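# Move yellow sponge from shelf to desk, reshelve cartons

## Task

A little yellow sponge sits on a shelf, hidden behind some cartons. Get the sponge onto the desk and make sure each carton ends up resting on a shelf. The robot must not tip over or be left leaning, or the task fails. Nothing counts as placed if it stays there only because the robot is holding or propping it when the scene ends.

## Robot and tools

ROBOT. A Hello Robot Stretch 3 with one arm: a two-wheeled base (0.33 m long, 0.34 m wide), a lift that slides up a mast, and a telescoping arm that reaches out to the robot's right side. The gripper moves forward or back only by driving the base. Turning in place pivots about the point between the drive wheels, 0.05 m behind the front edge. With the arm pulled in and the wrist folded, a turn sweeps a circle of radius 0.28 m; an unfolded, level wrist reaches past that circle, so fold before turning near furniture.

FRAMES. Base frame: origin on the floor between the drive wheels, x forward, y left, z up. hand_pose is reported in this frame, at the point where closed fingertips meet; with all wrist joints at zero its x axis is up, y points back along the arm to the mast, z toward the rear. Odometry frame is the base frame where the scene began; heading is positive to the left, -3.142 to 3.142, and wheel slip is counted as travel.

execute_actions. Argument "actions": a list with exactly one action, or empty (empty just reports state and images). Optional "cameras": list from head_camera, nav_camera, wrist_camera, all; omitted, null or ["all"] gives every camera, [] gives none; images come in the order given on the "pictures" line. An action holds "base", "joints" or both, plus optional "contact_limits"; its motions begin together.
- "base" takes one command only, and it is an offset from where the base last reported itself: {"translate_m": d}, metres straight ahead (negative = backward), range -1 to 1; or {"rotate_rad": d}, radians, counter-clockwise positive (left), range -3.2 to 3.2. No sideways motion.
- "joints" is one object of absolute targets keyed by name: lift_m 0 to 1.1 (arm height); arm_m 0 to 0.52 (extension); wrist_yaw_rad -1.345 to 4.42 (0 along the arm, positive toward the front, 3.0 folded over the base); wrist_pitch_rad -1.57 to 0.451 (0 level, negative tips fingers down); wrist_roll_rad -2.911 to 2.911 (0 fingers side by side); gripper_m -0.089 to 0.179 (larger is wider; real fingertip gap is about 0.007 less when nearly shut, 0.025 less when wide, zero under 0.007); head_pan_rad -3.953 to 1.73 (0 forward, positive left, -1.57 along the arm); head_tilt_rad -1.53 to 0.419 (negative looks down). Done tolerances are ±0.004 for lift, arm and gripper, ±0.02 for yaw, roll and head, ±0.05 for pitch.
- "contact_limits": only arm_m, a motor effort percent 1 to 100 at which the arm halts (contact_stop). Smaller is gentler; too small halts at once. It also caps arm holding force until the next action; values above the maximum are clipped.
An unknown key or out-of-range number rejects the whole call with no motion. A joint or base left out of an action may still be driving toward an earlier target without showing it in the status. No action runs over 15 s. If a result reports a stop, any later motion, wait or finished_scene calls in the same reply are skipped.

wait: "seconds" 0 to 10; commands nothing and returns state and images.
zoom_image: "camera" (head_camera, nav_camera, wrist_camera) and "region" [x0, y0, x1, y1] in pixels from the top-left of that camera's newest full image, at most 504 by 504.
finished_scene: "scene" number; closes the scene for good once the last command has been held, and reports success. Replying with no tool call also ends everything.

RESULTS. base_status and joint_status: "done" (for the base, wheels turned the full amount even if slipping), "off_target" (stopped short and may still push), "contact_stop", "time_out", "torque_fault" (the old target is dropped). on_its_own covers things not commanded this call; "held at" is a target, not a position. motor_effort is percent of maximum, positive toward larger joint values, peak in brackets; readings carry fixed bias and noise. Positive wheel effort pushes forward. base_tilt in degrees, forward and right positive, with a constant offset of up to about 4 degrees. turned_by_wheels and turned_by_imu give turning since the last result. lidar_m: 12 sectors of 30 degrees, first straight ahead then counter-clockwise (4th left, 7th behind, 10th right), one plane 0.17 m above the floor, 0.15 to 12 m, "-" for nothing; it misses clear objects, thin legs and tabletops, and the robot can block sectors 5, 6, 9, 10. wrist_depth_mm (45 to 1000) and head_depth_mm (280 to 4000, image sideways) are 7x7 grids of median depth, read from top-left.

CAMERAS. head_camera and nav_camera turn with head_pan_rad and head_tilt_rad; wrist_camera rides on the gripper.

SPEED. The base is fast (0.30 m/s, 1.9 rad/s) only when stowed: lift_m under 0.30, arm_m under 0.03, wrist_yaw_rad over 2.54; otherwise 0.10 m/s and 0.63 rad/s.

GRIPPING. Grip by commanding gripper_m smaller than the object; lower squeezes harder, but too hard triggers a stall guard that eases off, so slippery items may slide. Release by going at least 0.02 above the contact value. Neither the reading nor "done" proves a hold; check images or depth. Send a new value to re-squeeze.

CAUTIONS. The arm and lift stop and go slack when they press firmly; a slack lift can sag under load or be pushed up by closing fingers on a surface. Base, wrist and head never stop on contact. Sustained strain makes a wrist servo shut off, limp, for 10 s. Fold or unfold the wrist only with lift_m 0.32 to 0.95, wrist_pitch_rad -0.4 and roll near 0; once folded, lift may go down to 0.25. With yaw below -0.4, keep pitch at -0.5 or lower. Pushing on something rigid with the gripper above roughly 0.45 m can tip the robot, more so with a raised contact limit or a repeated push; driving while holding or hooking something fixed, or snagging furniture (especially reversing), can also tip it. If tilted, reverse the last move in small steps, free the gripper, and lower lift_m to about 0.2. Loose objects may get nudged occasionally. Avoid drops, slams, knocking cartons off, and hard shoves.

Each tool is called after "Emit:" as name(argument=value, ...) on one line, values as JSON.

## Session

Emit:
execute_actions(actions=[])

Scene clock: 0.00 s.
base_odometry: x=+0.000 y=+0.000 heading=+0.000 (m, m, rad; odometry frame)
turned_by_wheels: +0.000 (rad since the last result)
turned_by_imu: +0.000 (rad since the last result)
base_tilt: forward=+1.3 right=+1.1 (deg)
lidar_m: 1.92 1.76 1.81 1.50 1.49 1.65 2.24 2.09 2.32 2.28 2.27 2.50
head_depth_mm: 2230 2503 2537 2554 2563 2579 2227 / 2228 2413 2429 2455 2478 2464 2249 / 2224 2335 2353 2348 1898 2350 2001 / 2196 2252 2265 2283 1893 2305 2242 / 2132 2183 2181 2197 1903 2208 2204 / 2079 2095 2104 2108 1930 2142 2142 / 1999 2021 2047 2043 1708 2085 2076
base_status: not commanded
joint_positions: lift_m=+0.304 arm_m=+0.001 wrist_yaw_rad=+2.881 wrist_pitch_rad=-0.317 wrist_roll_rad=-0.002 gripper_m=+0.037 head_pan_rad=-0.015 head_tilt_rad=+0.013
joint_status: not commanded
motor_effort: left_wheel=+0 right_wheel=+0 lift_m=+37 arm_m=+0 wrist_yaw_rad=+0 wrist_pitch_rad=+10 wrist_roll_rad=+0 gripper_m=+0 head_pan_rad=+0 head_tilt_rad=+2 (%)
hand_pose: x=+0.0396 y=+0.0823 z=+0.3400 quat_wxyz=(+0.202, +0.706, +0.020, +0.679) (m; base frame)
wrist_depth_mm: - - - - - - - / - - - - - - - / - - - - - - - / - 962 974 962 963 950 929 / 755 762 748 753 740 742 743 / 618 - 619 597 632 597 613 / 515 - 496 508 494 507 513
pictures: head_camera (sideways: a quarter turn clockwise sets it upright), nav_camera (sideways: a quarter turn counterclockwise sets it upright), wrist_camera
Images, in order (width x height): head_camera 896x504, nav_camera 672x504, wrist_camera 644x364.

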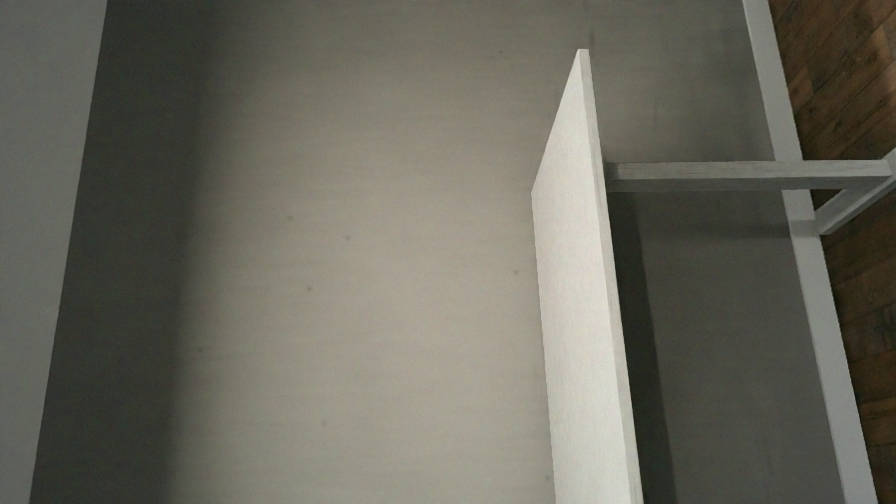

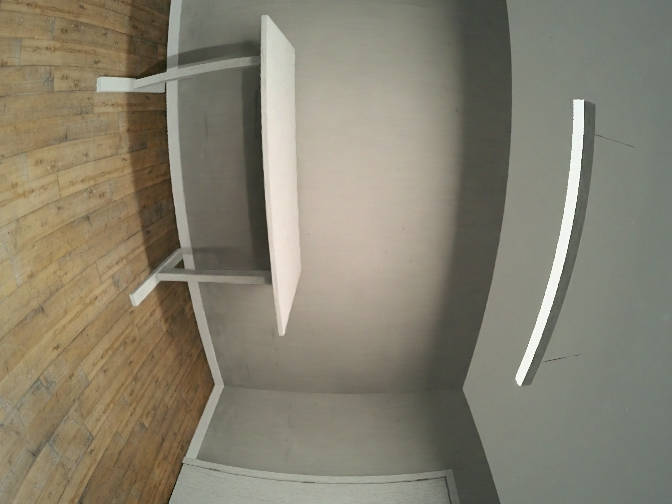

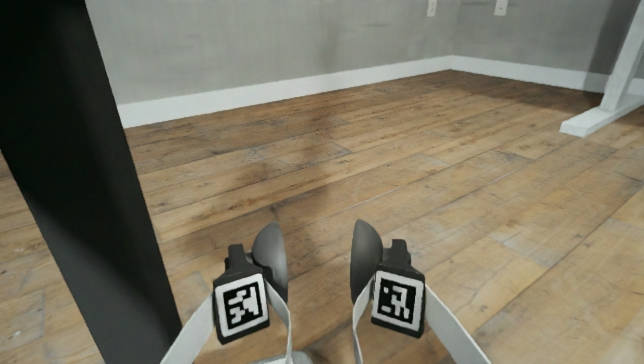

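Emit:
execute_actions(actions=[{"joints":{"lift_m":0.29,"head_tilt_rad":-0.2},"base":{"rotate_rad":-2.83}}], cameras=["head_camera","nav_camera"])

Scene clock: 8.43 s.
base_odometry: x=+0.000 y=+0.000 heading=-2.830 (m, m, rad; odometry frame)
turned_by_wheels: -2.830 (rad since the last result)
turned_by_imu: -2.804 (rad since the last result)
base_tilt: forward=+1.3 right=+1.1 (deg)
lidar_m: 2.09 2.31 2.37 2.27 2.32 1.93 1.76 1.77 1.55 1.49 1.54 2.07
head_depth_mm: 2221 2312 2156 2406 2415 2163 1664 / 2246 2345 2411 2580 2641 2162 1680 / 2247 2330 2415 2556 2652 2194 1676 / 2224 2323 2443 2503 2606 2163 1686 / 2237 2343 2462 2583 2656 2196 1693 / 2253 2337 2446 2551 2681 2199 1690 / 2250 2348 2441 2567 2662 2189 1695
base_status: done
joint_positions: lift_m=+0.290 arm_m=+0.001 wrist_yaw_rad=+2.881 wrist_pitch_rad=-0.317 wrist_roll_rad=-0.002 gripper_m=+0.037 head_pan_rad=-0.015 head_tilt_rad=-0.198
joint_status: all done
motor_effort: left_wheel=+2(6) right_wheel=-1(8) lift_m=+23(34) arm_m=-1(0) wrist_yaw_rad=-1(0) wrist_pitch_rad=+10(10) wrist_roll_rad=+0(0) gripper_m=+1(1) head_pan_rad=+0(0) head_tilt_rad=-1(15) (%)
hand_pose: x=+0.0396 y=+0.0822 z=+0.3263 quat_wxyz=(+0.202, +0.706, +0.020, +0.679) (m; base frame)
wrist_depth_mm: - - - - - - - / - - - - - - - / - - - - - - - / - 952 949 932 929 899 956 / 720 745 724 729 706 707 710 / 604 - 604 589 604 582 592 / 498 - 483 496 487 494 497
pictures: head_camera (sideways: a quarter turn clockwise sets it upright), nav_camera (sideways: a quarter turn counterclockwise sets it upright)
Images, in order (width x height): head_camera 896x504, nav_camera 672x504.

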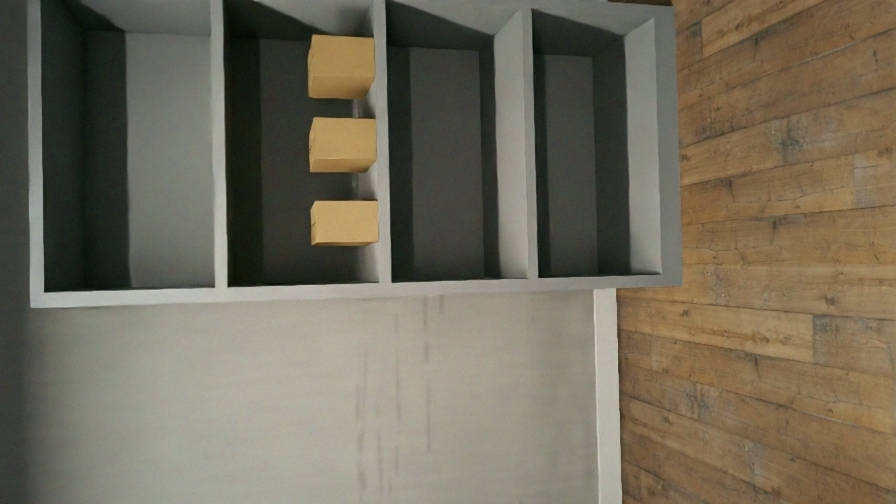

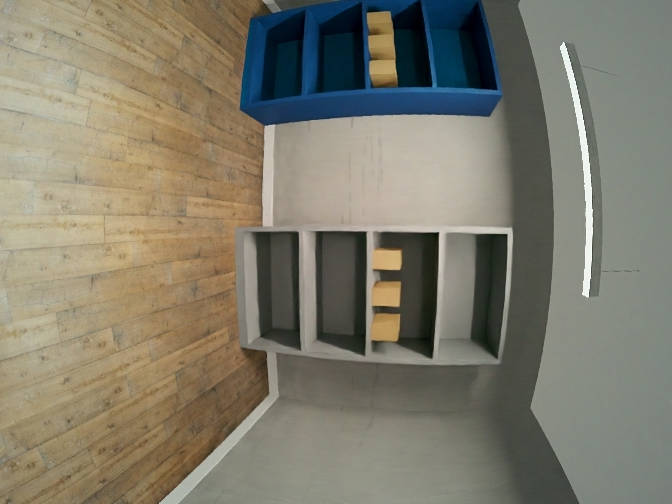

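Emit:
execute_actions(actions=[{"base":{"translate_m":1.0},"joints":{"head_tilt_rad":-0.35,"head_pan_rad":-0.3}}], cameras=["head_camera"])

Emit:
execute_actions(actions=[{"base":{"translate_m":0.5},"joints":{"head_tilt_rad":-0.45,"head_pan_rad":-0.45}}], cameras=["head_camera","nav_camera"])

Scene clock: 26.40 s.
base_odometry: x=-0.952 y=-0.307 heading=-2.830 (m, m, rad; odometry frame)
turned_by_wheels: +0.000 (rad since the last result)
turned_by_imu: +0.007 (rad since the last result)
base_tilt: forward=+1.2 right=+1.1 (deg)
lidar_m: 1.10 1.48 2.16 2.29 2.36 2.86 2.74 2.12 1.53 1.47 1.52 1.35
head_depth_mm: 1181 1255 1276 1389 1498 1626 1450 / 1345 1445 1187 1655 1573 1663 1456 / 1386 1496 1257 1746 1505 1691 1462 / 1345 1454 1122 1680 1441 1691 1454 / 1312 1434 1276 1644 1390 1696 1445 / 1285 1381 1052 1585 1396 1698 1419 / 1244 1364 1296 1530 1287 1519 1388
base_status: done
joint_positions: lift_m=+0.290 arm_m=+0.001 wrist_yaw_rad=+2.881 wrist_pitch_rad=-0.318 wrist_roll_rad=-0.002 gripper_m=+0.037 head_pan_rad=-0.293 head_tilt_rad=-0.346
joint_status: all done
motor_effort: left_wheel=+0(8) right_wheel=-1(7) lift_m=+22(22) arm_m=-1(1) wrist_yaw_rad=-1(0) wrist_pitch_rad=+10(10) wrist_roll_rad=+0(0) gripper_m=+0(0) head_pan_rad=-4(25) head_tilt_rad=-1(11) (%)
hand_pose: x=+0.0396 y=+0.0822 z=+0.3263 quat_wxyz=(+0.202, +0.706, +0.021, +0.679) (m; base frame)
wrist_depth_mm: - - - - - - - / - - - - - - - / - - - - - - - / - 931 927 905 926 952 926 / 716 729 733 720 714 733 725 / 599 - 614 589 603 577 579 / 502 - 478 499 489 501 495
pictures: head_camera (sideways: a quarter turn clockwise sets it upright)
Images, in order (width x height): head_camera 896x504.

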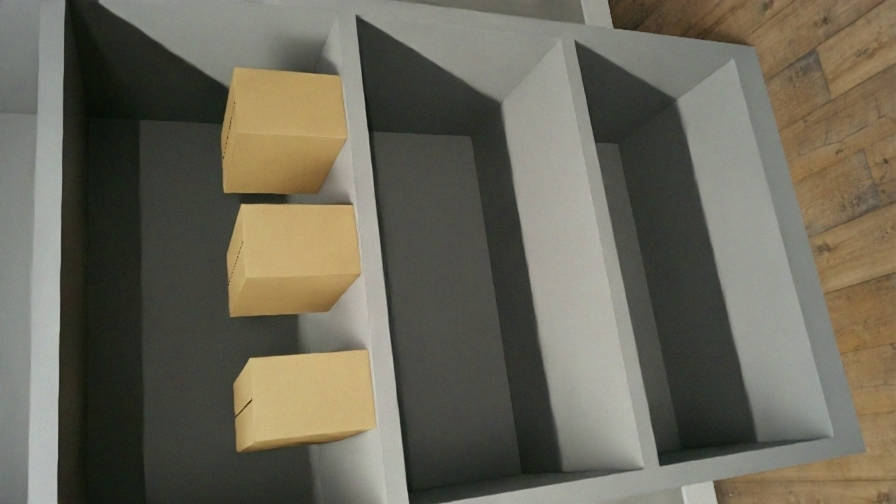

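Scene clock: 29.73 s.
base_odometry: x=-1.428 y=-0.460 heading=-2.830 (m, m, rad; odometry frame)
turned_by_wheels: +0.000 (rad since the last result)
turned_by_imu: +0.003 (rad since the last result)
base_tilt: forward=+1.1 right=+1.3 (deg)
lidar_m: 0.60 1.10 1.16 2.29 2.37 3.20 3.34 2.11 1.52 1.47 0.97 1.08
head_depth_mm: 970 776 773 1139 1151 1278 1297 / 1059 851 836 1309 1199 1050 1266 / 1022 1053 686 1324 1202 1017 1275 / 982 804 672 713 1200 960 1279 / 935 978 799 716 1200 961 1223 / 899 964 600 637 1189 964 1196 / 870 903 565 606 1153 971 845
base_status: done
joint_positions: lift_m=+0.290 arm_m=+0.001 wrist_yaw_rad=+2.881 wrist_pitch_rad=-0.318 wrist_roll_rad=-0.002 gripper_m=+0.037 head_pan_rad=-0.443 head_tilt_rad=-0.445
joint_status: all done
motor_effort: left_wheel=+0(6) right_wheel=+0(8) lift_m=+22(22) arm_m=-1(1) wrist_yaw_rad=+0(1) wrist_pitch_rad=+10(10) wrist_roll_rad=+0(0) gripper_m=+0(1) head_pan_rad=-4(23) head_tilt_rad=-2(9) (%)
hand_pose: x=+0.0396 y=+0.0822 z=+0.3262 quat_wxyz=(+0.202, +0.706, +0.021, +0.679) (m; base frame)
wrist_depth_mm: - - - - - - 965 / - - - - - - - / - - - - - - - / - 979 925 955 943 912 921 / 715 717 734 705 705 709 712 / 589 - 599 577 604 581 580 / 510 - 490 500 485 496 487
pictures: head_camera (sideways: a quarter turn clockwise sets it upright), nav_camera (sideways: a quarter turn counterclockwise sets it upright)
Images, in order (width x height): head_camera 896x504, nav_camera 672x504.

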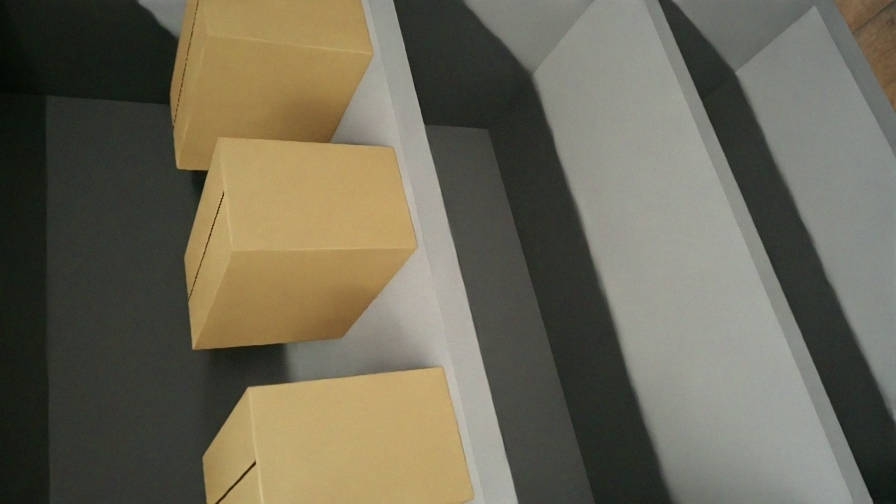

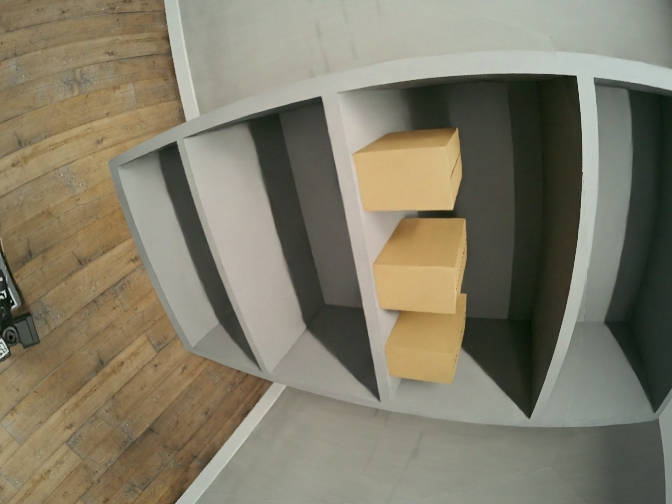

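Emit:
execute_actions(actions=[{"base":{"rotate_rad":1.57},"joints":{"head_pan_rad":-2.1}}], cameras=[])

Emit:
execute_actions(actions=[{"base":{"translate_m":0.2}}], cameras=["head_camera"])

Emit:
execute_actions(actions=[{"base":{"translate_m":0.45},"joints":{"head_pan_rad":-1.0}}], cameras=["head_camera","nav_camera"])

Scene clock: 36.10 s.
base_odometry: x=-1.428 y=-0.460 heading=-1.260 (m, m, rad; odometry frame)
turned_by_wheels: +1.570 (rad since the last result)
turned_by_imu: +1.554 (rad since the last result)
base_tilt: forward=+1.2 right=+1.1 (deg)
lidar_m: 2.29 2.36 3.15 3.23 2.13 1.53 1.46 0.97 1.07 0.60 1.10 1.17
head_depth_mm: 888 900 885 1062 1126 1290 1346 / 985 788 802 1204 1199 1396 1304 / 1076 866 839 1371 1199 1048 1276 / 1037 1062 693 1338 1199 990 1272 / 983 815 688 718 1202 967 1252 / 935 975 828 719 1212 968 1200 / 898 946 587 625 1169 966 847
base_status: done
joint_positions: lift_m=+0.290 arm_m=+0.001 wrist_yaw_rad=+2.881 wrist_pitch_rad=-0.318 wrist_roll_rad=-0.002 gripper_m=+0.037 head_pan_rad=-2.093 head_tilt_rad=-0.445
joint_status: all done
motor_effort: left_wheel=-1(6) right_wheel=+3(11) lift_m=+22(22) arm_m=-1(0) wrist_yaw_rad=+0(0) wrist_pitch_rad=+10(10) wrist_roll_rad=+0(1) gripper_m=-1(0) head_pan_rad=-4(46) head_tilt_rad=-2(1) (%)
hand_pose: x=+0.0396 y=+0.0821 z=+0.3262 quat_wxyz=(+0.202, +0.706, +0.021, +0.679) (m; base frame)
wrist_depth_mm: - - - - - - - / - - - - - - - / - - - - - - - / - 943 939 912 921 916 927 / 721 721 717 715 710 720 727 / 586 - 590 601 623 577 589 / 509 - 481 505 479 498 494
pictures: none
No camera images: the call's "cameras" was empty. Leave "cameras" out to get every camera's image.

Scene clock: 38.63 s.
base_odometry: x=-1.367 y=-0.651 heading=-1.260 (m, m, rad; odometry frame)
turned_by_wheels: +0.000 (rad since the last result)
turned_by_imu: +0.002 (rad since the last result)
base_tilt: forward=+1.2 right=+1.1 (deg)
lidar_m: 2.09 2.17 2.89 3.24 2.41 1.74 1.66 1.14 1.09 0.60 1.10 1.00
head_depth_mm: 1121 910 889 1342 1193 1476 1334 / 1156 791 784 1462 1197 1450 1302 / 1098 811 805 1407 1192 1046 1275 / 1036 1055 698 1315 1207 993 1277 / 979 1008 648 697 1206 957 1245 / 934 962 738 719 1201 965 865 / 893 946 914 623 678 850 1303
base_status: done
joint_positions: lift_m=+0.290 arm_m=+0.001 wrist_yaw_rad=+2.881 wrist_pitch_rad=-0.318 wrist_roll_rad=-0.002 gripper_m=+0.037 head_pan_rad=-2.093 head_tilt_rad=-0.445
joint_status: not commanded
motor_effort: left_wheel=-1(5) right_wheel=+3(10) lift_m=+22(22) arm_m=-1(1) wrist_yaw_rad=+0(1) wrist_pitch_rad=+10(10) wrist_roll_rad=+0(0) gripper_m=+0(1) head_pan_rad=-4(4) head_tilt_rad=-1(1) (%)
hand_pose: x=+0.0396 y=+0.0821 z=+0.3262 quat_wxyz=(+0.202, +0.706, +0.021, +0.679) (m; base frame)
wrist_depth_mm: - - - - - - - / - - - - - - - / - - - - - - - / - 930 968 927 947 944 948 / 729 723 719 725 704 723 726 / 607 - 596 586 606 577 592 / 516 - 487 501 490 501 494
pictures: head_camera (sideways: a quarter turn clockwise sets it upright)
Images, in order (width x height): head_camera 896x504.

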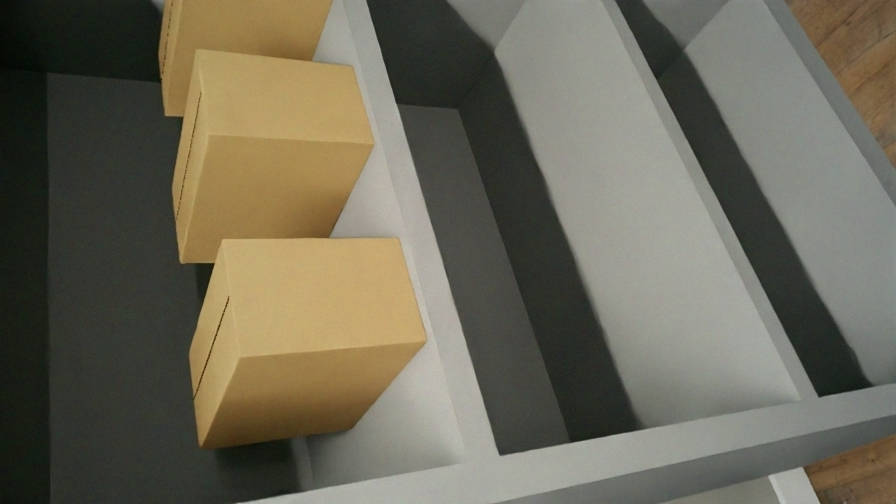

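Scene clock: 41.87 s.
base_odometry: x=-1.229 y=-1.079 heading=-1.260 (m, m, rad; odometry frame)
turned_by_wheels: +0.000 (rad since the last result)
turned_by_imu: +0.003 (rad since the last result)
base_tilt: forward=+1.1 right=+1.0 (deg)
lidar_m: 1.65 1.70 2.30 3.25 3.04 2.21 2.11 1.50 0.80 1.05 0.68 1.36
head_depth_mm: 887 961 1037 1119 1220 1343 1355 / 772 859 965 1106 1255 1414 1356 / 642 700 771 858 970 1112 1258 / 569 618 680 742 831 950 1097 / 1085 812 801 1406 1208 1413 1282 / 1154 820 785 1509 1207 1489 1312 / 1231 922 893 1557 1254 1536 1361
base_status: done
joint_positions: lift_m=+0.290 arm_m=+0.001 wrist_yaw_rad=+2.881 wrist_pitch_rad=-0.318 wrist_roll_rad=-0.002 gripper_m=+0.037 head_pan_rad=-1.007 head_tilt_rad=-0.445
joint_status: all done
motor_effort: left_wheel=-1(5) right_wheel=+3(10) lift_m=+23(22) arm_m=-1(1) wrist_yaw_rad=+0(1) wrist_pitch_rad=+10(10) wrist_roll_rad=+0(0) gripper_m=+0(1) head_pan_rad=+3(46) head_tilt_rad=-1(2) (%)
hand_pose: x=+0.0396 y=+0.0821 z=+0.3262 quat_wxyz=(+0.202, +0.706, +0.021, +0.679) (m; base frame)
wrist_depth_mm: - - - - - - - / - - - - - - - / - - - - - - - / - 937 926 955 917 972 945 / 723 701 733 714 718 709 734 / 587 - 602 596 612 585 576 / 501 - 494 501 479 490 491
pictures: head_camera (sideways: a quarter turn clockwise sets it upright), nav_camera (sideways: a quarter turn counterclockwise sets it upright)
Images, in order (width x height): head_camera 896x504, nav_camera 672x504.

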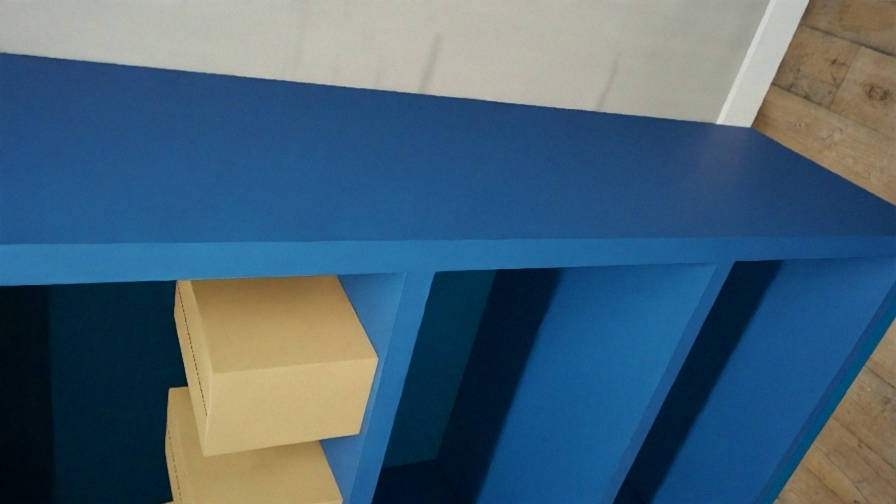

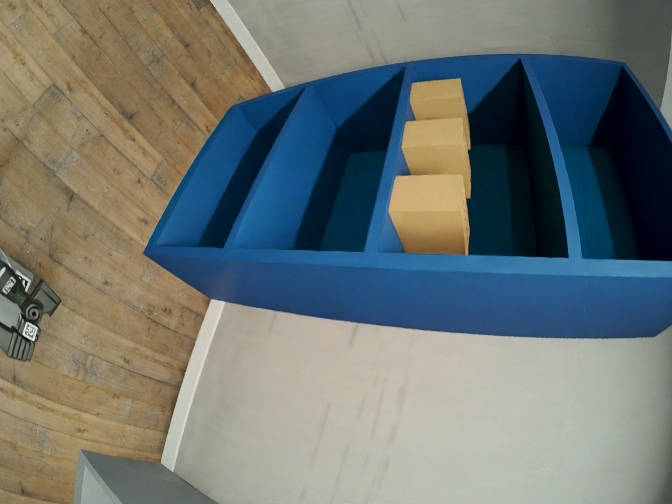

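Emit:
execute_actions(actions=[{"base":{"translate_m":0.3},"joints":{"head_pan_rad":-1.1}}], cameras=["head_camera"])

Emit:
execute_actions(actions=[{"base":{"translate_m":0.2},"joints":{"head_pan_rad":-1.15}}], cameras=["head_camera"])

Scene clock: 49.40 s.
base_odometry: x=-1.137 y=-1.365 heading=-1.260 (m, m, rad; odometry frame)
turned_by_wheels: +0.000 (rad since the last result)
turned_by_imu: +0.003 (rad since the last result)
base_tilt: forward=+1.3 right=+1.2 (deg)
lidar_m: 1.35 1.39 1.88 3.69 3.47 2.51 2.41 1.02 1.09 0.58 1.06 1.10
head_depth_mm: 859 921 949 610 658 744 1262 / 895 924 729 673 1185 953 857 / 932 957 616 665 1196 958 1221 / 977 1021 644 704 1205 963 1277 / 1019 818 800 1326 1203 1023 1285 / 1069 820 726 1409 1205 1423 1280 / 1112 892 791 1321 1208 1431 1317
base_status: done
joint_positions: lift_m=+0.290 arm_m=+0.001 wrist_yaw_rad=+2.881 wrist_pitch_rad=-0.318 wrist_roll_rad=-0.002 gripper_m=+0.037 head_pan_rad=-1.093 head_tilt_rad=-0.445
joint_status: all done
motor_effort: left_wheel=-1(4) right_wheel=+3(12) lift_m=+22(22) arm_m=-1(1) wrist_yaw_rad=-1(0) wrist_pitch_rad=+10(10) wrist_roll_rad=+0(0) gripper_m=+0(1) head_pan_rad=-4(17) head_tilt_rad=-1(1) (%)
hand_pose: x=+0.0396 y=+0.0821 z=+0.3262 quat_wxyz=(+0.202, +0.706, +0.021, +0.679) (m; base frame)
wrist_depth_mm: - - - - - - - / - - - - - - - / - - - - - - - / - 954 943 894 951 913 918 / 719 738 726 727 728 724 705 / 597 - 603 594 603 578 584 / 497 - 489 497 476 497 491
pictures: head_camera (sideways: a quarter turn clockwise sets it upright)
Images, in order (width x height): head_camera 896x504.

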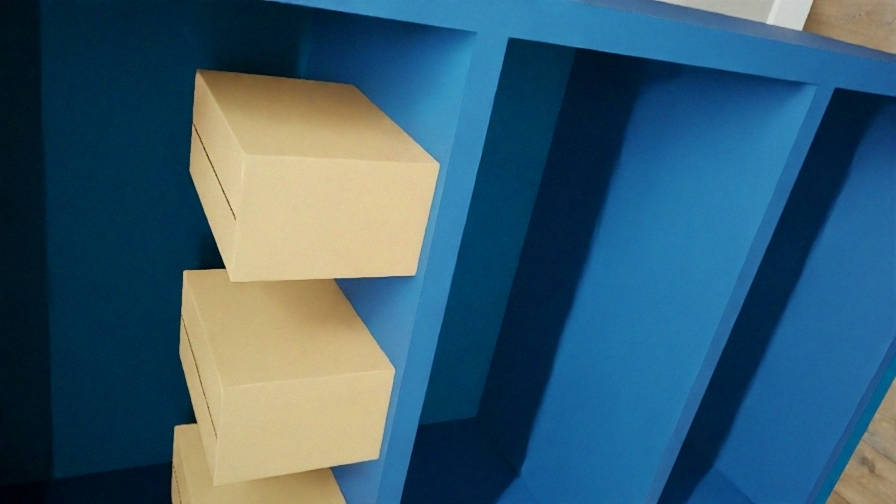

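Scene clock: 51.93 s.
base_odometry: x=-1.076 y=-1.555 heading=-1.260 (m, m, rad; odometry frame)
turned_by_wheels: +0.000 (rad since the last result)
turned_by_imu: +0.002 (rad since the last result)
base_tilt: forward=+1.2 right=+1.1 (deg)
lidar_m: 1.15 1.19 1.60 3.27 3.77 2.72 2.61 1.19 1.09 0.59 1.05 0.93
head_depth_mm: 843 887 547 590 1135 958 836 / 877 941 841 619 1171 956 859 / 916 946 764 708 1194 960 1219 / 946 803 626 677 1195 959 1255 / 988 1025 653 717 1199 989 1282 / 1024 823 803 1221 1210 1026 1286 / 954 829 728 1080 1127 1159 1273
base_status: done
joint_positions: lift_m=+0.290 arm_m=+0.001 wrist_yaw_rad=+2.881 wrist_pitch_rad=-0.318 wrist_roll_rad=-0.002 gripper_m=+0.037 head_pan_rad=-1.143 head_tilt_rad=-0.445
joint_status: all done
motor_effort: left_wheel=-1(6) right_wheel=+2(11) lift_m=+22(22) arm_m=-1(1) wrist_yaw_rad=+0(0) wrist_pitch_rad=+10(10) wrist_roll_rad=+0(0) gripper_m=+0(0) head_pan_rad=-4(14) head_tilt_rad=-1(1) (%)
hand_pose: x=+0.0396 y=+0.0821 z=+0.3262 quat_wxyz=(+0.202, +0.706, +0.021, +0.679) (m; base frame)
wrist_depth_mm: - - - - - - - / - - - - - - - / - - - - - - - / - 922 934 919 936 960 896 / 712 722 730 725 723 709 686 / 597 - 613 578 597 584 591 / 501 - 492 506 475 494 496
pictures: head_camera (sideways: a quarter turn clockwise sets it upright)
Images, in order (width x height): head_camera 896x504.

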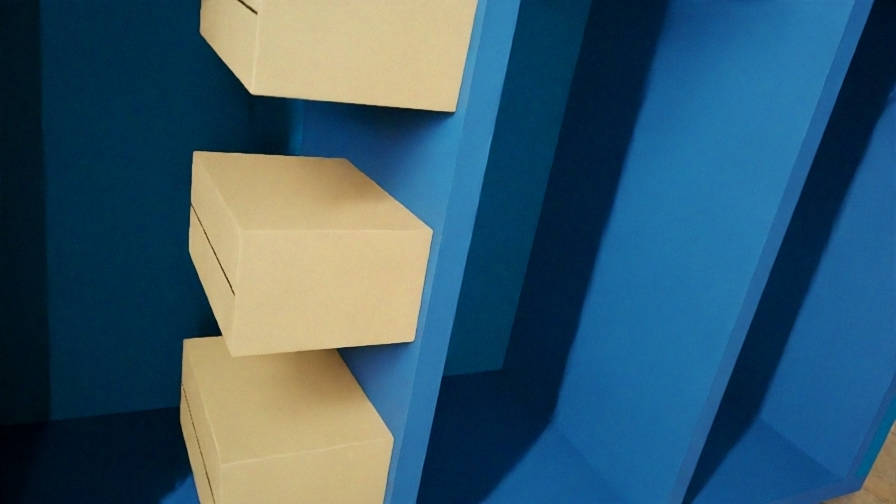

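Emit:
execute_actions(actions=[{"base":{"translate_m":0.13},"joints":{"head_pan_rad":-1.3}}], cameras=["head_camera"])

Emit:
execute_actions(actions=[{"base":{"translate_m":0.2},"joints":{"head_pan_rad":-1.75}}], cameras=["head_camera"])

Emit:
execute_actions(actions=[{"base":{"translate_m":0.18},"joints":{"head_pan_rad":-1.85}}], cameras=["head_camera"])

Scene clock: 61.47 s.
base_odometry: x=-1.036 y=-1.679 heading=-1.260 (m, m, rad; odometry frame)
turned_by_wheels: +0.000 (rad since the last result)
turned_by_imu: +0.002 (rad since the last result)
base_tilt: forward=+1.2 right=+1.1 (deg)
lidar_m: 1.02 1.05 1.43 3.27 3.81 2.85 2.74 1.30 0.62 0.86 0.87 0.83
head_depth_mm: 836 882 550 587 1132 956 836 / 852 918 952 641 1152 955 859 / 874 917 653 643 1191 953 1186 / 895 938 587 636 1196 963 1219 / 920 985 618 662 1202 961 1246 / 941 821 760 717 1208 967 1283 / 951 941 653 697 1119 995 1212
base_status: done
joint_positions: lift_m=+0.290 arm_m=+0.001 wrist_yaw_rad=+2.881 wrist_pitch_rad=-0.318 wrist_roll_rad=-0.002 gripper_m=+0.037 head_pan_rad=-1.293 head_tilt_rad=-0.445
joint_status: all done
motor_effort: left_wheel=-1(6) right_wheel=+2(11) lift_m=+23(22) arm_m=-1(1) wrist_yaw_rad=-1(0) wrist_pitch_rad=+10(10) wrist_roll_rad=+0(0) gripper_m=+0(0) head_pan_rad=-4(17) head_tilt_rad=-1(1) (%)
hand_pose: x=+0.0396 y=+0.0821 z=+0.3262 quat_wxyz=(+0.202, +0.706, +0.021, +0.679) (m; base frame)
wrist_depth_mm: - - - - - - 948 / - - - - - - 967 / - - - - - - 994 / - 914 967 950 925 935 905 / 698 721 741 736 721 715 718 / 583 - 607 595 596 585 574 / 509 - 489 496 484 485 493
pictures: head_camera (sideways: a quarter turn clockwise sets it upright)
Images, in order (width x height): head_camera 896x504.

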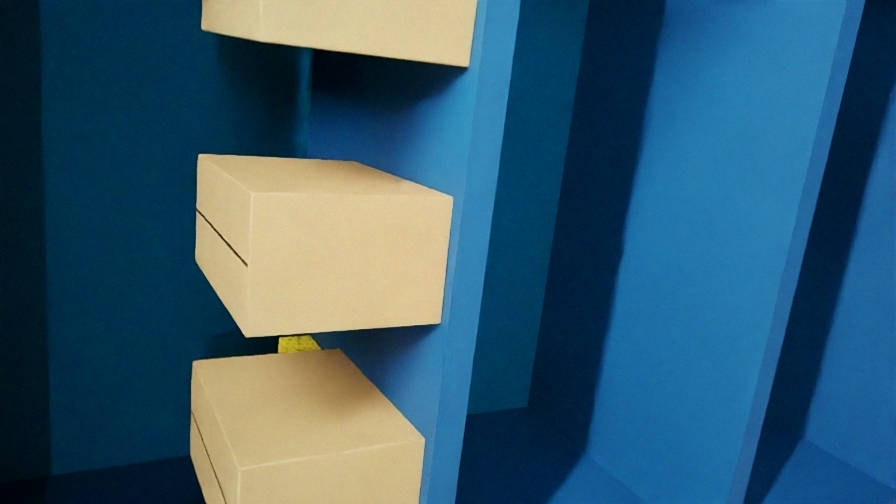

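Scene clock: 64.00 s.
base_odometry: x=-0.975 y=-1.869 heading=-1.260 (m, m, rad; odometry frame)
turned_by_wheels: +0.000 (rad since the last result)
turned_by_imu: +0.002 (rad since the last result)
base_tilt: forward=+1.2 right=+1.2 (deg)
lidar_m: 0.82 0.85 1.15 3.03 3.84 3.05 2.93 1.48 0.72 1.02 0.70 0.85
head_depth_mm: 852 839 606 660 995 940 1068 / 906 941 594 642 1154 955 1242 / 891 938 712 646 1193 958 1218 / 878 946 903 646 1198 962 1196 / 861 902 559 611 1172 964 867 / 852 886 548 602 1168 968 867 / 839 896 939 654 1142 968 846
base_status: done
joint_positions: lift_m=+0.290 arm_m=+0.001 wrist_yaw_rad=+2.881 wrist_pitch_rad=-0.318 wrist_roll_rad=-0.002 gripper_m=+0.037 head_pan_rad=-1.743 head_tilt_rad=-0.445
joint_status: all done
motor_effort: left_wheel=-1(6) right_wheel=+2(9) lift_m=+22(22) arm_m=-1(0) wrist_yaw_rad=+0(0) wrist_pitch_rad=+10(10) wrist_roll_rad=+0(0) gripper_m=+1(0) head_pan_rad=-4(36) head_tilt_rad=-1(1) (%)
hand_pose: x=+0.0396 y=+0.0821 z=+0.3262 quat_wxyz=(+0.202, +0.706, +0.021, +0.679) (m; base frame)
wrist_depth_mm: - - - - - - 763 / - - - - - - 782 / - - - - - - 796 / - 928 957 959 934 942 828 / 723 726 724 718 718 712 726 / 603 - 598 583 610 594 596 / 502 - 487 498 483 496 496
pictures: head_camera (sideways: a quarter turn clockwise sets it upright)
Images, in order (width x height): head_camera 896x504.

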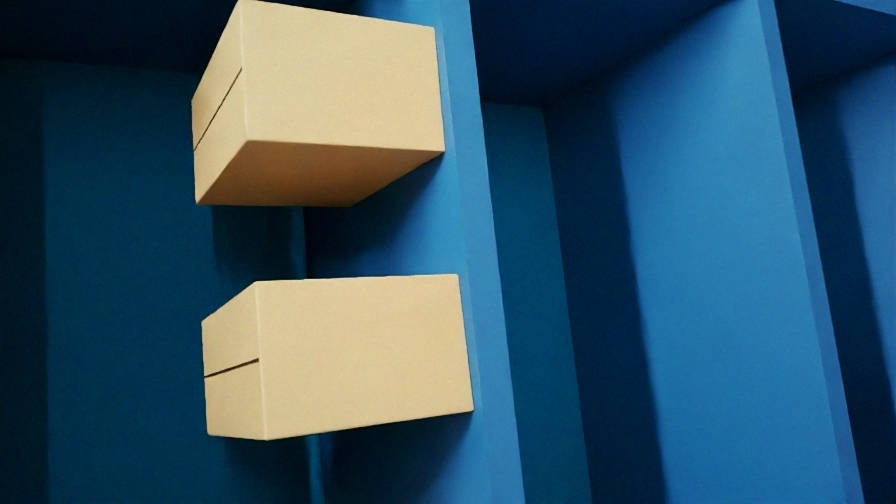

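Scene clock: 66.23 s.
base_odometry: x=-0.920 y=-2.041 heading=-1.260 (m, m, rad; odometry frame)
turned_by_wheels: +0.000 (rad since the last result)
turned_by_imu: +0.001 (rad since the last result)
base_tilt: forward=+1.3 right=+1.1 (deg)
lidar_m: 0.64 0.66 0.89 2.30 3.83 3.23 2.49 0.83 0.86 0.90 0.61 0.67
head_depth_mm: 961 780 666 703 1148 979 1248 / 943 984 791 710 1197 957 1272 / 923 974 601 650 1201 958 1251 / 896 935 584 635 1202 963 1220 / 875 918 761 681 1181 964 1196 / 853 914 960 622 1161 968 845 / 830 878 535 581 1129 969 826
base_status: done
joint_positions: lift_m=+0.290 arm_m=+0.001 wrist_yaw_rad=+2.881 wrist_pitch_rad=-0.318 wrist_roll_rad=-0.002 gripper_m=+0.037 head_pan_rad=-1.843 head_tilt_rad=-0.445
joint_status: all done
motor_effort: left_wheel=-2(6) right_wheel=+2(10) lift_m=+22(22) arm_m=-1(1) wrist_yaw_rad=+0(1) wrist_pitch_rad=+10(10) wrist_roll_rad=+0(0) gripper_m=+0(0) head_pan_rad=-5(17) head_tilt_rad=-2(2) (%)
hand_pose: x=+0.0396 y=+0.0821 z=+0.3262 quat_wxyz=(+0.202, +0.706, +0.021, +0.679) (m; base frame)
wrist_depth_mm: - - - - - 784 600 / - - - - - 834 621 / - - - - - 841 639 / - 946 960 919 934 815 628 / 719 754 747 719 715 711 634 / 593 - 593 581 607 578 584 / 511 - 481 500 486 490 496
pictures: head_camera (sideways: a quarter turn clockwise sets it upright)
Images, in order (width x height): head_camera 896x504.

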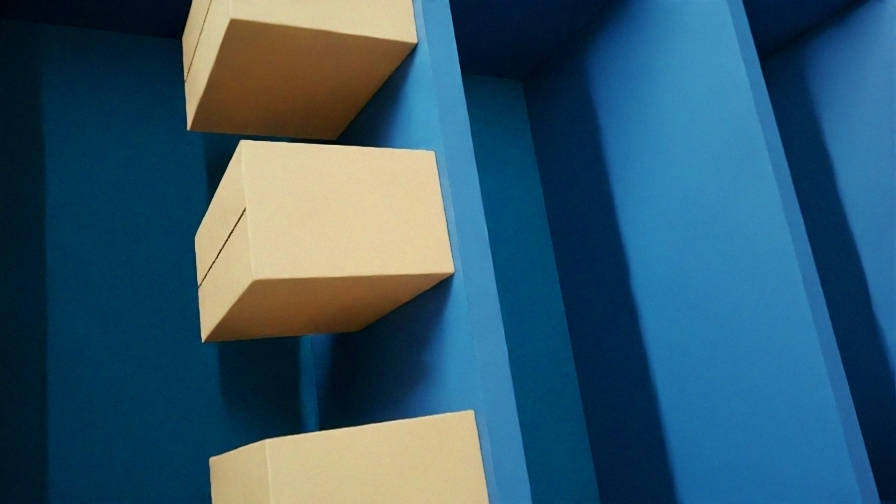

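Emit:
execute_actions(actions=[{"base":{"rotate_rad":0.3},"joints":{"lift_m":0.42,"wrist_pitch_rad":-0.4,"head_pan_rad":-1.57,"head_tilt_rad":-0.6}}], cameras=[])

Emit:
execute_actions(actions=[{"base":{"translate_m":-0.13},"joints":{"lift_m":0.62}}], cameras=[])

Emit:
execute_actions(actions=[{"base":{"rotate_rad":-0.3},"joints":{"lift_m":0.8,"wrist_yaw_rad":0}}], cameras=[])

Emit:
execute_actions(actions=[{"base":{"translate_m":0.15},"joints":{"lift_m":1.0,"wrist_pitch_rad":0,"gripper_m":0.179}}], cameras=["wrist_camera"])

Scene clock: 78.03 s.
base_odometry: x=-0.920 y=-2.041 heading=-0.961 (m, m, rad; odometry frame)
turned_by_wheels: +0.300 (rad since the last result)
turned_by_imu: +0.298 (rad since the last result)
base_tilt: forward=+1.2 right=+1.1 (deg)
lidar_m: 0.64 0.75 1.34 3.35 3.57 3.11 1.65 0.84 1.02 0.61 0.73 0.64
head_depth_mm: 809 511 574 1130 1004 887 1167 / 834 525 585 1172 1012 910 1170 / 866 888 629 1174 1013 1270 1179 / 656 720 660 896 961 1059 1198 / 515 568 640 740 1502 1415 1251 / 963 1084 1226 1380 1540 1454 1250 / 985 1066 1133 1191 1262 1318 1257
base_status: done
joint_positions: lift_m=+0.420 arm_m=+0.001 wrist_yaw_rad=+2.881 wrist_pitch_rad=-0.414 wrist_roll_rad=-0.002 gripper_m=+0.037 head_pan_rad=-1.577 head_tilt_rad=-0.593
joint_status: all done
motor_effort: left_wheel=-2(4) right_wheel=+2(9) lift_m=+50(54) arm_m=-1(1) wrist_yaw_rad=-1(1) wrist_pitch_rad=+9(11) wrist_roll_rad=+0(0) gripper_m=+1(0) head_pan_rad=+4(30) head_tilt_rad=-2(13) (%)
hand_pose: x=+0.0368 y=+0.0715 z=+0.4330 quat_wxyz=(+0.235, +0.704, +0.055, +0.668) (m; base frame)
wrist_depth_mm: - - - - - - 794 / - - - - - - 791 / - - - - - - 811 / - - - 992 - - 809 / 816 - 841 807 811 809 768 / 699 - 736 683 712 681 688 / 599 584 572 596 580 598 599
pictures: none
No camera images: the call's "cameras" was empty. Leave "cameras" out to get every camera's image.

Scene clock: 80.70 s.
base_odometry: x=-0.995 y=-1.934 heading=-0.961 (m, m, rad; odometry frame)
turned_by_wheels: +0.000 (rad since the last result)
turned_by_imu: +0.000 (rad since the last result)
base_tilt: forward=+1.2 right=+1.2 (deg)
lidar_m: 0.76 0.90 1.60 3.36 3.41 2.98 1.52 0.73 0.98 0.67 0.64 0.76
head_depth_mm: 810 855 599 1106 1006 847 1166 / 823 881 655 1137 1011 866 1167 / 816 522 580 1171 1011 893 1169 / 845 519 580 1183 1016 915 1175 / 788 549 615 996 990 1105 1198 / 649 687 663 779 859 1050 1222 / 545 580 638 1334 1494 1447 1253
base_status: done
joint_positions: lift_m=+0.620 arm_m=+0.001 wrist_yaw_rad=+2.881 wrist_pitch_rad=-0.415 wrist_roll_rad=-0.002 gripper_m=+0.037 head_pan_rad=-1.577 head_tilt_rad=-0.593
joint_status: all done
motor_effort: left_wheel=-1(5) right_wheel=+3(3) lift_m=+50(50) arm_m=-1(1) wrist_yaw_rad=+0(0) wrist_pitch_rad=+9(9) wrist_roll_rad=+0(0) gripper_m=+0(0) head_pan_rad=+3(3) head_tilt_rad=-2(3) (%)
hand_pose: x=+0.0368 y=+0.0714 z=+0.6328 quat_wxyz=(+0.235, +0.704, +0.055, +0.668) (m; base frame)
wrist_depth_mm: - - - - - - 957 / - - - - - - 949 / - - - - - - 982 / - - - - - - 971 / - - - - - - 974 / 926 - 977 951 - 964 891 / 835 806 787 843 790 806 794
pictures: none
No camera images: the call's "cameras" was empty. Leave "cameras" out to get every camera's image.

Scene clock: 83.17 s.
base_odometry: x=-0.995 y=-1.934 heading=-1.261 (m, m, rad; odometry frame)
turned_by_wheels: -0.300 (rad since the last result)
turned_by_imu: -0.297 (rad since the last result)
base_tilt: forward=+1.3 right=+1.1 (deg)
lidar_m: 0.76 0.79 1.07 2.75 3.87 3.10 2.36 1.44 0.72 0.98 0.64 0.80
head_depth_mm: 840 887 655 1163 1009 908 1213 / 819 498 565 1159 1012 913 1214 / 805 495 555 1159 1011 893 - / 814 806 605 1156 1014 890 1173 / 833 898 660 1152 1017 896 1172 / 811 550 573 1154 1018 895 1176 / 800 495 551 1071 1005 894 1132
base_status: done
joint_positions: lift_m=+0.800 arm_m=+0.001 wrist_yaw_rad=+0.003 wrist_pitch_rad=-0.415 wrist_roll_rad=-0.002 gripper_m=+0.037 head_pan_rad=-1.577 head_tilt_rad=-0.593
joint_status: all done
motor_effort: left_wheel=+1(3) right_wheel=-3(6) lift_m=+50(50) arm_m=-1(1) wrist_yaw_rad=-3(3) wrist_pitch_rad=+10(9) wrist_roll_rad=+0(0) gripper_m=+1(1) head_pan_rad=+4(3) head_tilt_rad=-3(2) (%)
hand_pose: x=-0.0208 y=-0.3705 z=+0.8128 quat_wxyz=(+0.693, +0.147, -0.691, -0.145) (m; base frame)
wrist_depth_mm: 495 672 670 706 696 698 578 / 497 713 747 755 745 759 560 / 490 734 795 809 840 821 588 / 488 679 743 718 731 731 564 / 481 599 584 595 591 582 543 / 471 506 501 495 506 487 484 / 482 582 918 911 901 811 559
pictures: none
No camera images: the call's "cameras" was empty. Leave "cameras" out to get every camera's image.

Scene clock: 85.83 s.
base_odometry: x=-0.949 y=-2.077 heading=-1.260 (m, m, rad; odometry frame)
turned_by_wheels: +0.000 (rad since the last result)
turned_by_imu: +0.001 (rad since the last result)
base_tilt: forward=+1.3 right=+1.0 (deg)
lidar_m: 0.61 0.64 0.86 2.20 3.86 3.27 2.51 0.83 0.89 0.82 0.57 0.64
head_depth_mm: 803 523 554 - - - - / 825 796 684 - - - - / 834 882 721 - - - - / 799 492 538 - - 891 1158 / 800 490 549 1148 1016 892 1179 / 832 858 697 890 955 875 1129 / 674 668 619 628 731 1393 1250
base_status: done
joint_positions: lift_m=+1.000 arm_m=+0.001 wrist_yaw_rad=+0.003 wrist_pitch_rad=-0.022 wrist_roll_rad=-0.002 gripper_m=+0.179 head_pan_rad=-1.577 head_tilt_rad=-0.593
joint_status: all done
motor_effort: left_wheel=+1(4) right_wheel=-2(3) lift_m=+50(53) arm_m=-1(1) wrist_yaw_rad=-3(3) wrist_pitch_rad=+14(16) wrist_roll_rad=+0(0) gripper_m=+1(84) head_pan_rad=+3(3) head_tilt_rad=-2(2) (%)
hand_pose: x=-0.0207 y=-0.4014 z=+1.1084 quat_wxyz=(+0.708, +0.009, -0.706, -0.007) (m; base frame)
wrist_depth_mm: 300 434 690 681 700 692 685 / 297 434 702 724 725 733 725 / 287 435 295 301 543 300 307 / 290 432 304 306 472 309 316 / 293 427 314 317 448 320 408 / 717 380 324 327 364 330 378 / - 317 316 320 325 321 -
pictures: wrist_camera
Images, in order (width x height): wrist_camera 644x364.

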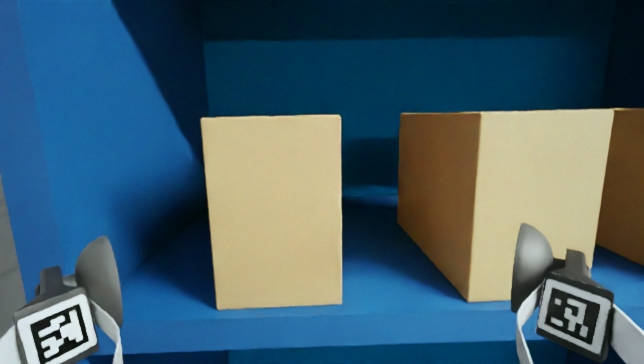

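Emit:
execute_actions(actions=[{"base":{"rotate_rad":0.4}}], cameras=[])

Emit:
execute_actions(actions=[{"base":{"translate_m":0.11}}], cameras=[])

Emit:
execute_actions(actions=[{"base":{"rotate_rad":-0.4}}], cameras=[])

Emit:
execute_actions(actions=[{"base":{"translate_m":-0.062},"joints":{"arm_m":0.09}}], cameras=["wrist_camera"])

Scene clock: 102.20 s.
base_odometry: x=-0.949 y=-2.077 heading=-0.861 (m, m, rad; odometry frame)
turned_by_wheels: +0.400 (rad since the last result)
turned_by_imu: +0.399 (rad since the last result)
base_tilt: forward=+1.2 right=+1.1 (deg)
lidar_m: 0.62 0.77 1.59 3.39 3.42 3.12 1.66 0.83 0.98 0.57 0.67 0.62
head_depth_mm: 805 488 516 - - - - / 760 841 686 - - - - / 545 614 677 - - - - / 473 525 570 - - 1377 1210 / 953 1060 1199 1354 1556 1446 1244 / 960 1037 1084 1191 1304 1376 1247 / 850 894 950 1010 1081 1165 1202
base_status: done
joint_positions: lift_m=+1.000 arm_m=+0.001 wrist_yaw_rad=+0.002 wrist_pitch_rad=-0.022 wrist_roll_rad=-0.002 gripper_m=+0.179 head_pan_rad=-1.577 head_tilt_rad=-0.593
joint_status: not commanded
motor_effort: left_wheel=-1(6) right_wheel=+3(6) lift_m=+50(50) arm_m=-1(1) wrist_yaw_rad=-2(3) wrist_pitch_rad=+14(14) wrist_roll_rad=+0(0) gripper_m=+0(1) head_pan_rad=+4(4) head_tilt_rad=-2(3) (%)
hand_pose: x=-0.0209 y=-0.4014 z=+1.1084 quat_wxyz=(+0.708, +0.009, -0.706, -0.007) (m; base frame)
wrist_depth_mm: 490 625 858 311 684 632 596 / 497 628 872 322 682 643 598 / 499 641 884 333 724 274 255 / 500 630 867 370 711 279 262 / 492 647 931 381 518 291 268 / 483 691 933 357 367 301 338 / - 662 926 374 324 294 -
pictures: none
No camera images: the call's "cameras" was empty. Leave "cameras" out to get every camera's image.

Scene clock: 104.23 s.
base_odometry: x=-0.877 y=-2.160 heading=-0.861 (m, m, rad; odometry frame)
turned_by_wheels: +0.000 (rad since the last result)
turned_by_imu: +0.001 (rad since the last result)
base_tilt: forward=+1.0 right=+1.1 (deg)
lidar_m: 0.52 0.65 1.32 3.38 3.54 3.22 0.95 0.93 0.80 0.58 0.56 0.51
head_depth_mm: 546 751 683 - - - - / 486 529 576 - - - - / 925 1021 1102 - - - - / 962 1062 1161 - - 1447 1234 / 948 1036 1125 1235 1357 1396 1250 / 811 865 900 989 1086 1181 1209 / 703 744 789 842 902 967 1042
base_status: done
joint_positions: lift_m=+1.000 arm_m=+0.001 wrist_yaw_rad=+0.002 wrist_pitch_rad=-0.022 wrist_roll_rad=-0.002 gripper_m=+0.179 head_pan_rad=-1.577 head_tilt_rad=-0.593
joint_status: not commanded
motor_effort: left_wheel=-2(2) right_wheel=+2(6) lift_m=+50(50) arm_m=-1(1) wrist_yaw_rad=-2(2) wrist_pitch_rad=+14(14) wrist_roll_rad=+0(0) gripper_m=+1(1) head_pan_rad=+3(3) head_tilt_rad=-2(2) (%)
hand_pose: x=-0.0209 y=-0.4014 z=+1.1084 quat_wxyz=(+0.708, +0.009, -0.706, -0.007) (m; base frame)
wrist_depth_mm: 398 495 691 821 314 673 625 / 405 500 703 823 339 701 640 / 405 499 728 861 406 736 298 / 413 515 734 889 493 709 289 / 400 513 728 948 482 515 300 / 390 538 753 - 361 363 300 / - 549 739 - 828 785 -
pictures: none
No camera images: the call's "cameras" was empty. Leave "cameras" out to get every camera's image.

Scene clock: 105.83 s.
base_odometry: x=-0.877 y=-2.160 heading=-1.261 (m, m, rad; odometry frame)
turned_by_wheels: -0.400 (rad since the last result)
turned_by_imu: -0.397 (rad since the last result)
base_tilt: forward=+1.1 right=+1.2 (deg)
lidar_m: 0.51 0.53 0.72 1.90 3.37 3.37 2.62 0.94 1.04 0.58 0.74 0.54
head_depth_mm: 874 839 716 - - - - / 848 535 588 - - - - / 836 534 577 - - - - / 860 849 690 - - 1268 1192 / 858 856 662 958 915 922 1171 / 500 534 570 1196 1404 1450 1253 / 843 977 1091 1236 1431 1435 1251
base_status: done
joint_positions: lift_m=+1.000 arm_m=+0.001 wrist_yaw_rad=+0.002 wrist_pitch_rad=-0.022 wrist_roll_rad=-0.002 gripper_m=+0.179 head_pan_rad=-1.577 head_tilt_rad=-0.593
joint_status: not commanded
motor_effort: left_wheel=+1(3) right_wheel=-1(6) lift_m=+50(50) arm_m=-1(1) wrist_yaw_rad=-1(2) wrist_pitch_rad=+14(14) wrist_roll_rad=+0(0) gripper_m=+0(1) head_pan_rad=+4(3) head_tilt_rad=-2(3) (%)
hand_pose: x=-0.0210 y=-0.4014 z=+1.1084 quat_wxyz=(+0.708, +0.009, -0.706, -0.008) (m; base frame)
wrist_depth_mm: 691 301 495 752 761 783 747 / 711 778 489 776 763 769 771 / 710 776 482 763 346 465 345 / 733 843 472 349 360 439 354 / 699 837 453 365 358 442 363 / 668 873 358 365 361 363 378 / - 901 393 923 919 934 -
pictures: none
No camera images: the call's "cameras" was empty. Leave "cameras" out to get every camera's image.

Scene clock: 107.70 s.
base_odometry: x=-0.896 y=-2.101 heading=-1.260 (m, m, rad; odometry frame)
turned_by_wheels: +0.000 (rad since the last result)
turned_by_imu: +0.000 (rad since the last result)
base_tilt: forward=+1.1 right=+1.2 (deg)
lidar_m: 0.58 0.59 0.80 2.01 3.36 3.31 2.56 0.89 0.95 0.65 0.59 0.60
head_depth_mm: 839 639 - - - 1267 1188 / 875 938 - - 937 1266 1188 / 848 527 - - - 1270 1193 / 836 525 - 1181 989 1272 1195 / 860 909 632 1179 1017 1059 1179 / 830 808 635 782 815 954 1225 / 538 535 588 1165 1428 1460 1243
base_status: done
joint_positions: lift_m=+1.000 arm_m=+0.090 wrist_yaw_rad=+0.002 wrist_pitch_rad=-0.022 wrist_roll_rad=-0.002 gripper_m=+0.179 head_pan_rad=-1.577 head_tilt_rad=-0.593
joint_status: all done
motor_effort: left_wheel=+1(2) right_wheel=-2(7) lift_m=+50(50) arm_m=+6(3) wrist_yaw_rad=-2(1) wrist_pitch_rad=+14(14) wrist_roll_rad=+0(0) gripper_m=+0(0) head_pan_rad=+3(3) head_tilt_rad=-2(2) (%)
hand_pose: x=-0.0210 y=-0.4902 z=+1.1084 quat_wxyz=(+0.708, +0.009, -0.706, -0.008) (m; base frame)
wrist_depth_mm: 247 359 648 660 661 672 672 / 243 357 660 684 672 688 672 / 243 353 566 251 683 345 255 / 243 354 498 257 475 324 261 / 247 347 459 267 447 347 270 / 463 343 350 274 340 341 281 / - 283 281 280 281 280 -
pictures: wrist_camera
Images, in order (width x height): wrist_camera 644x364.

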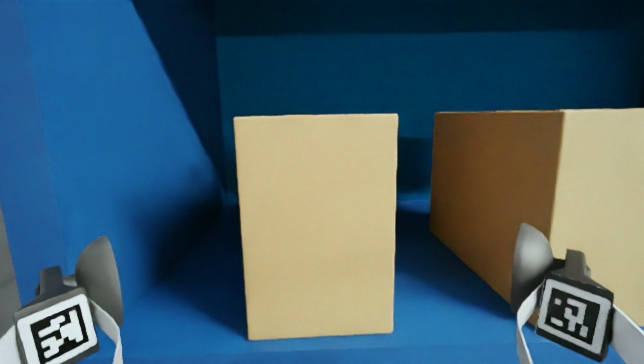

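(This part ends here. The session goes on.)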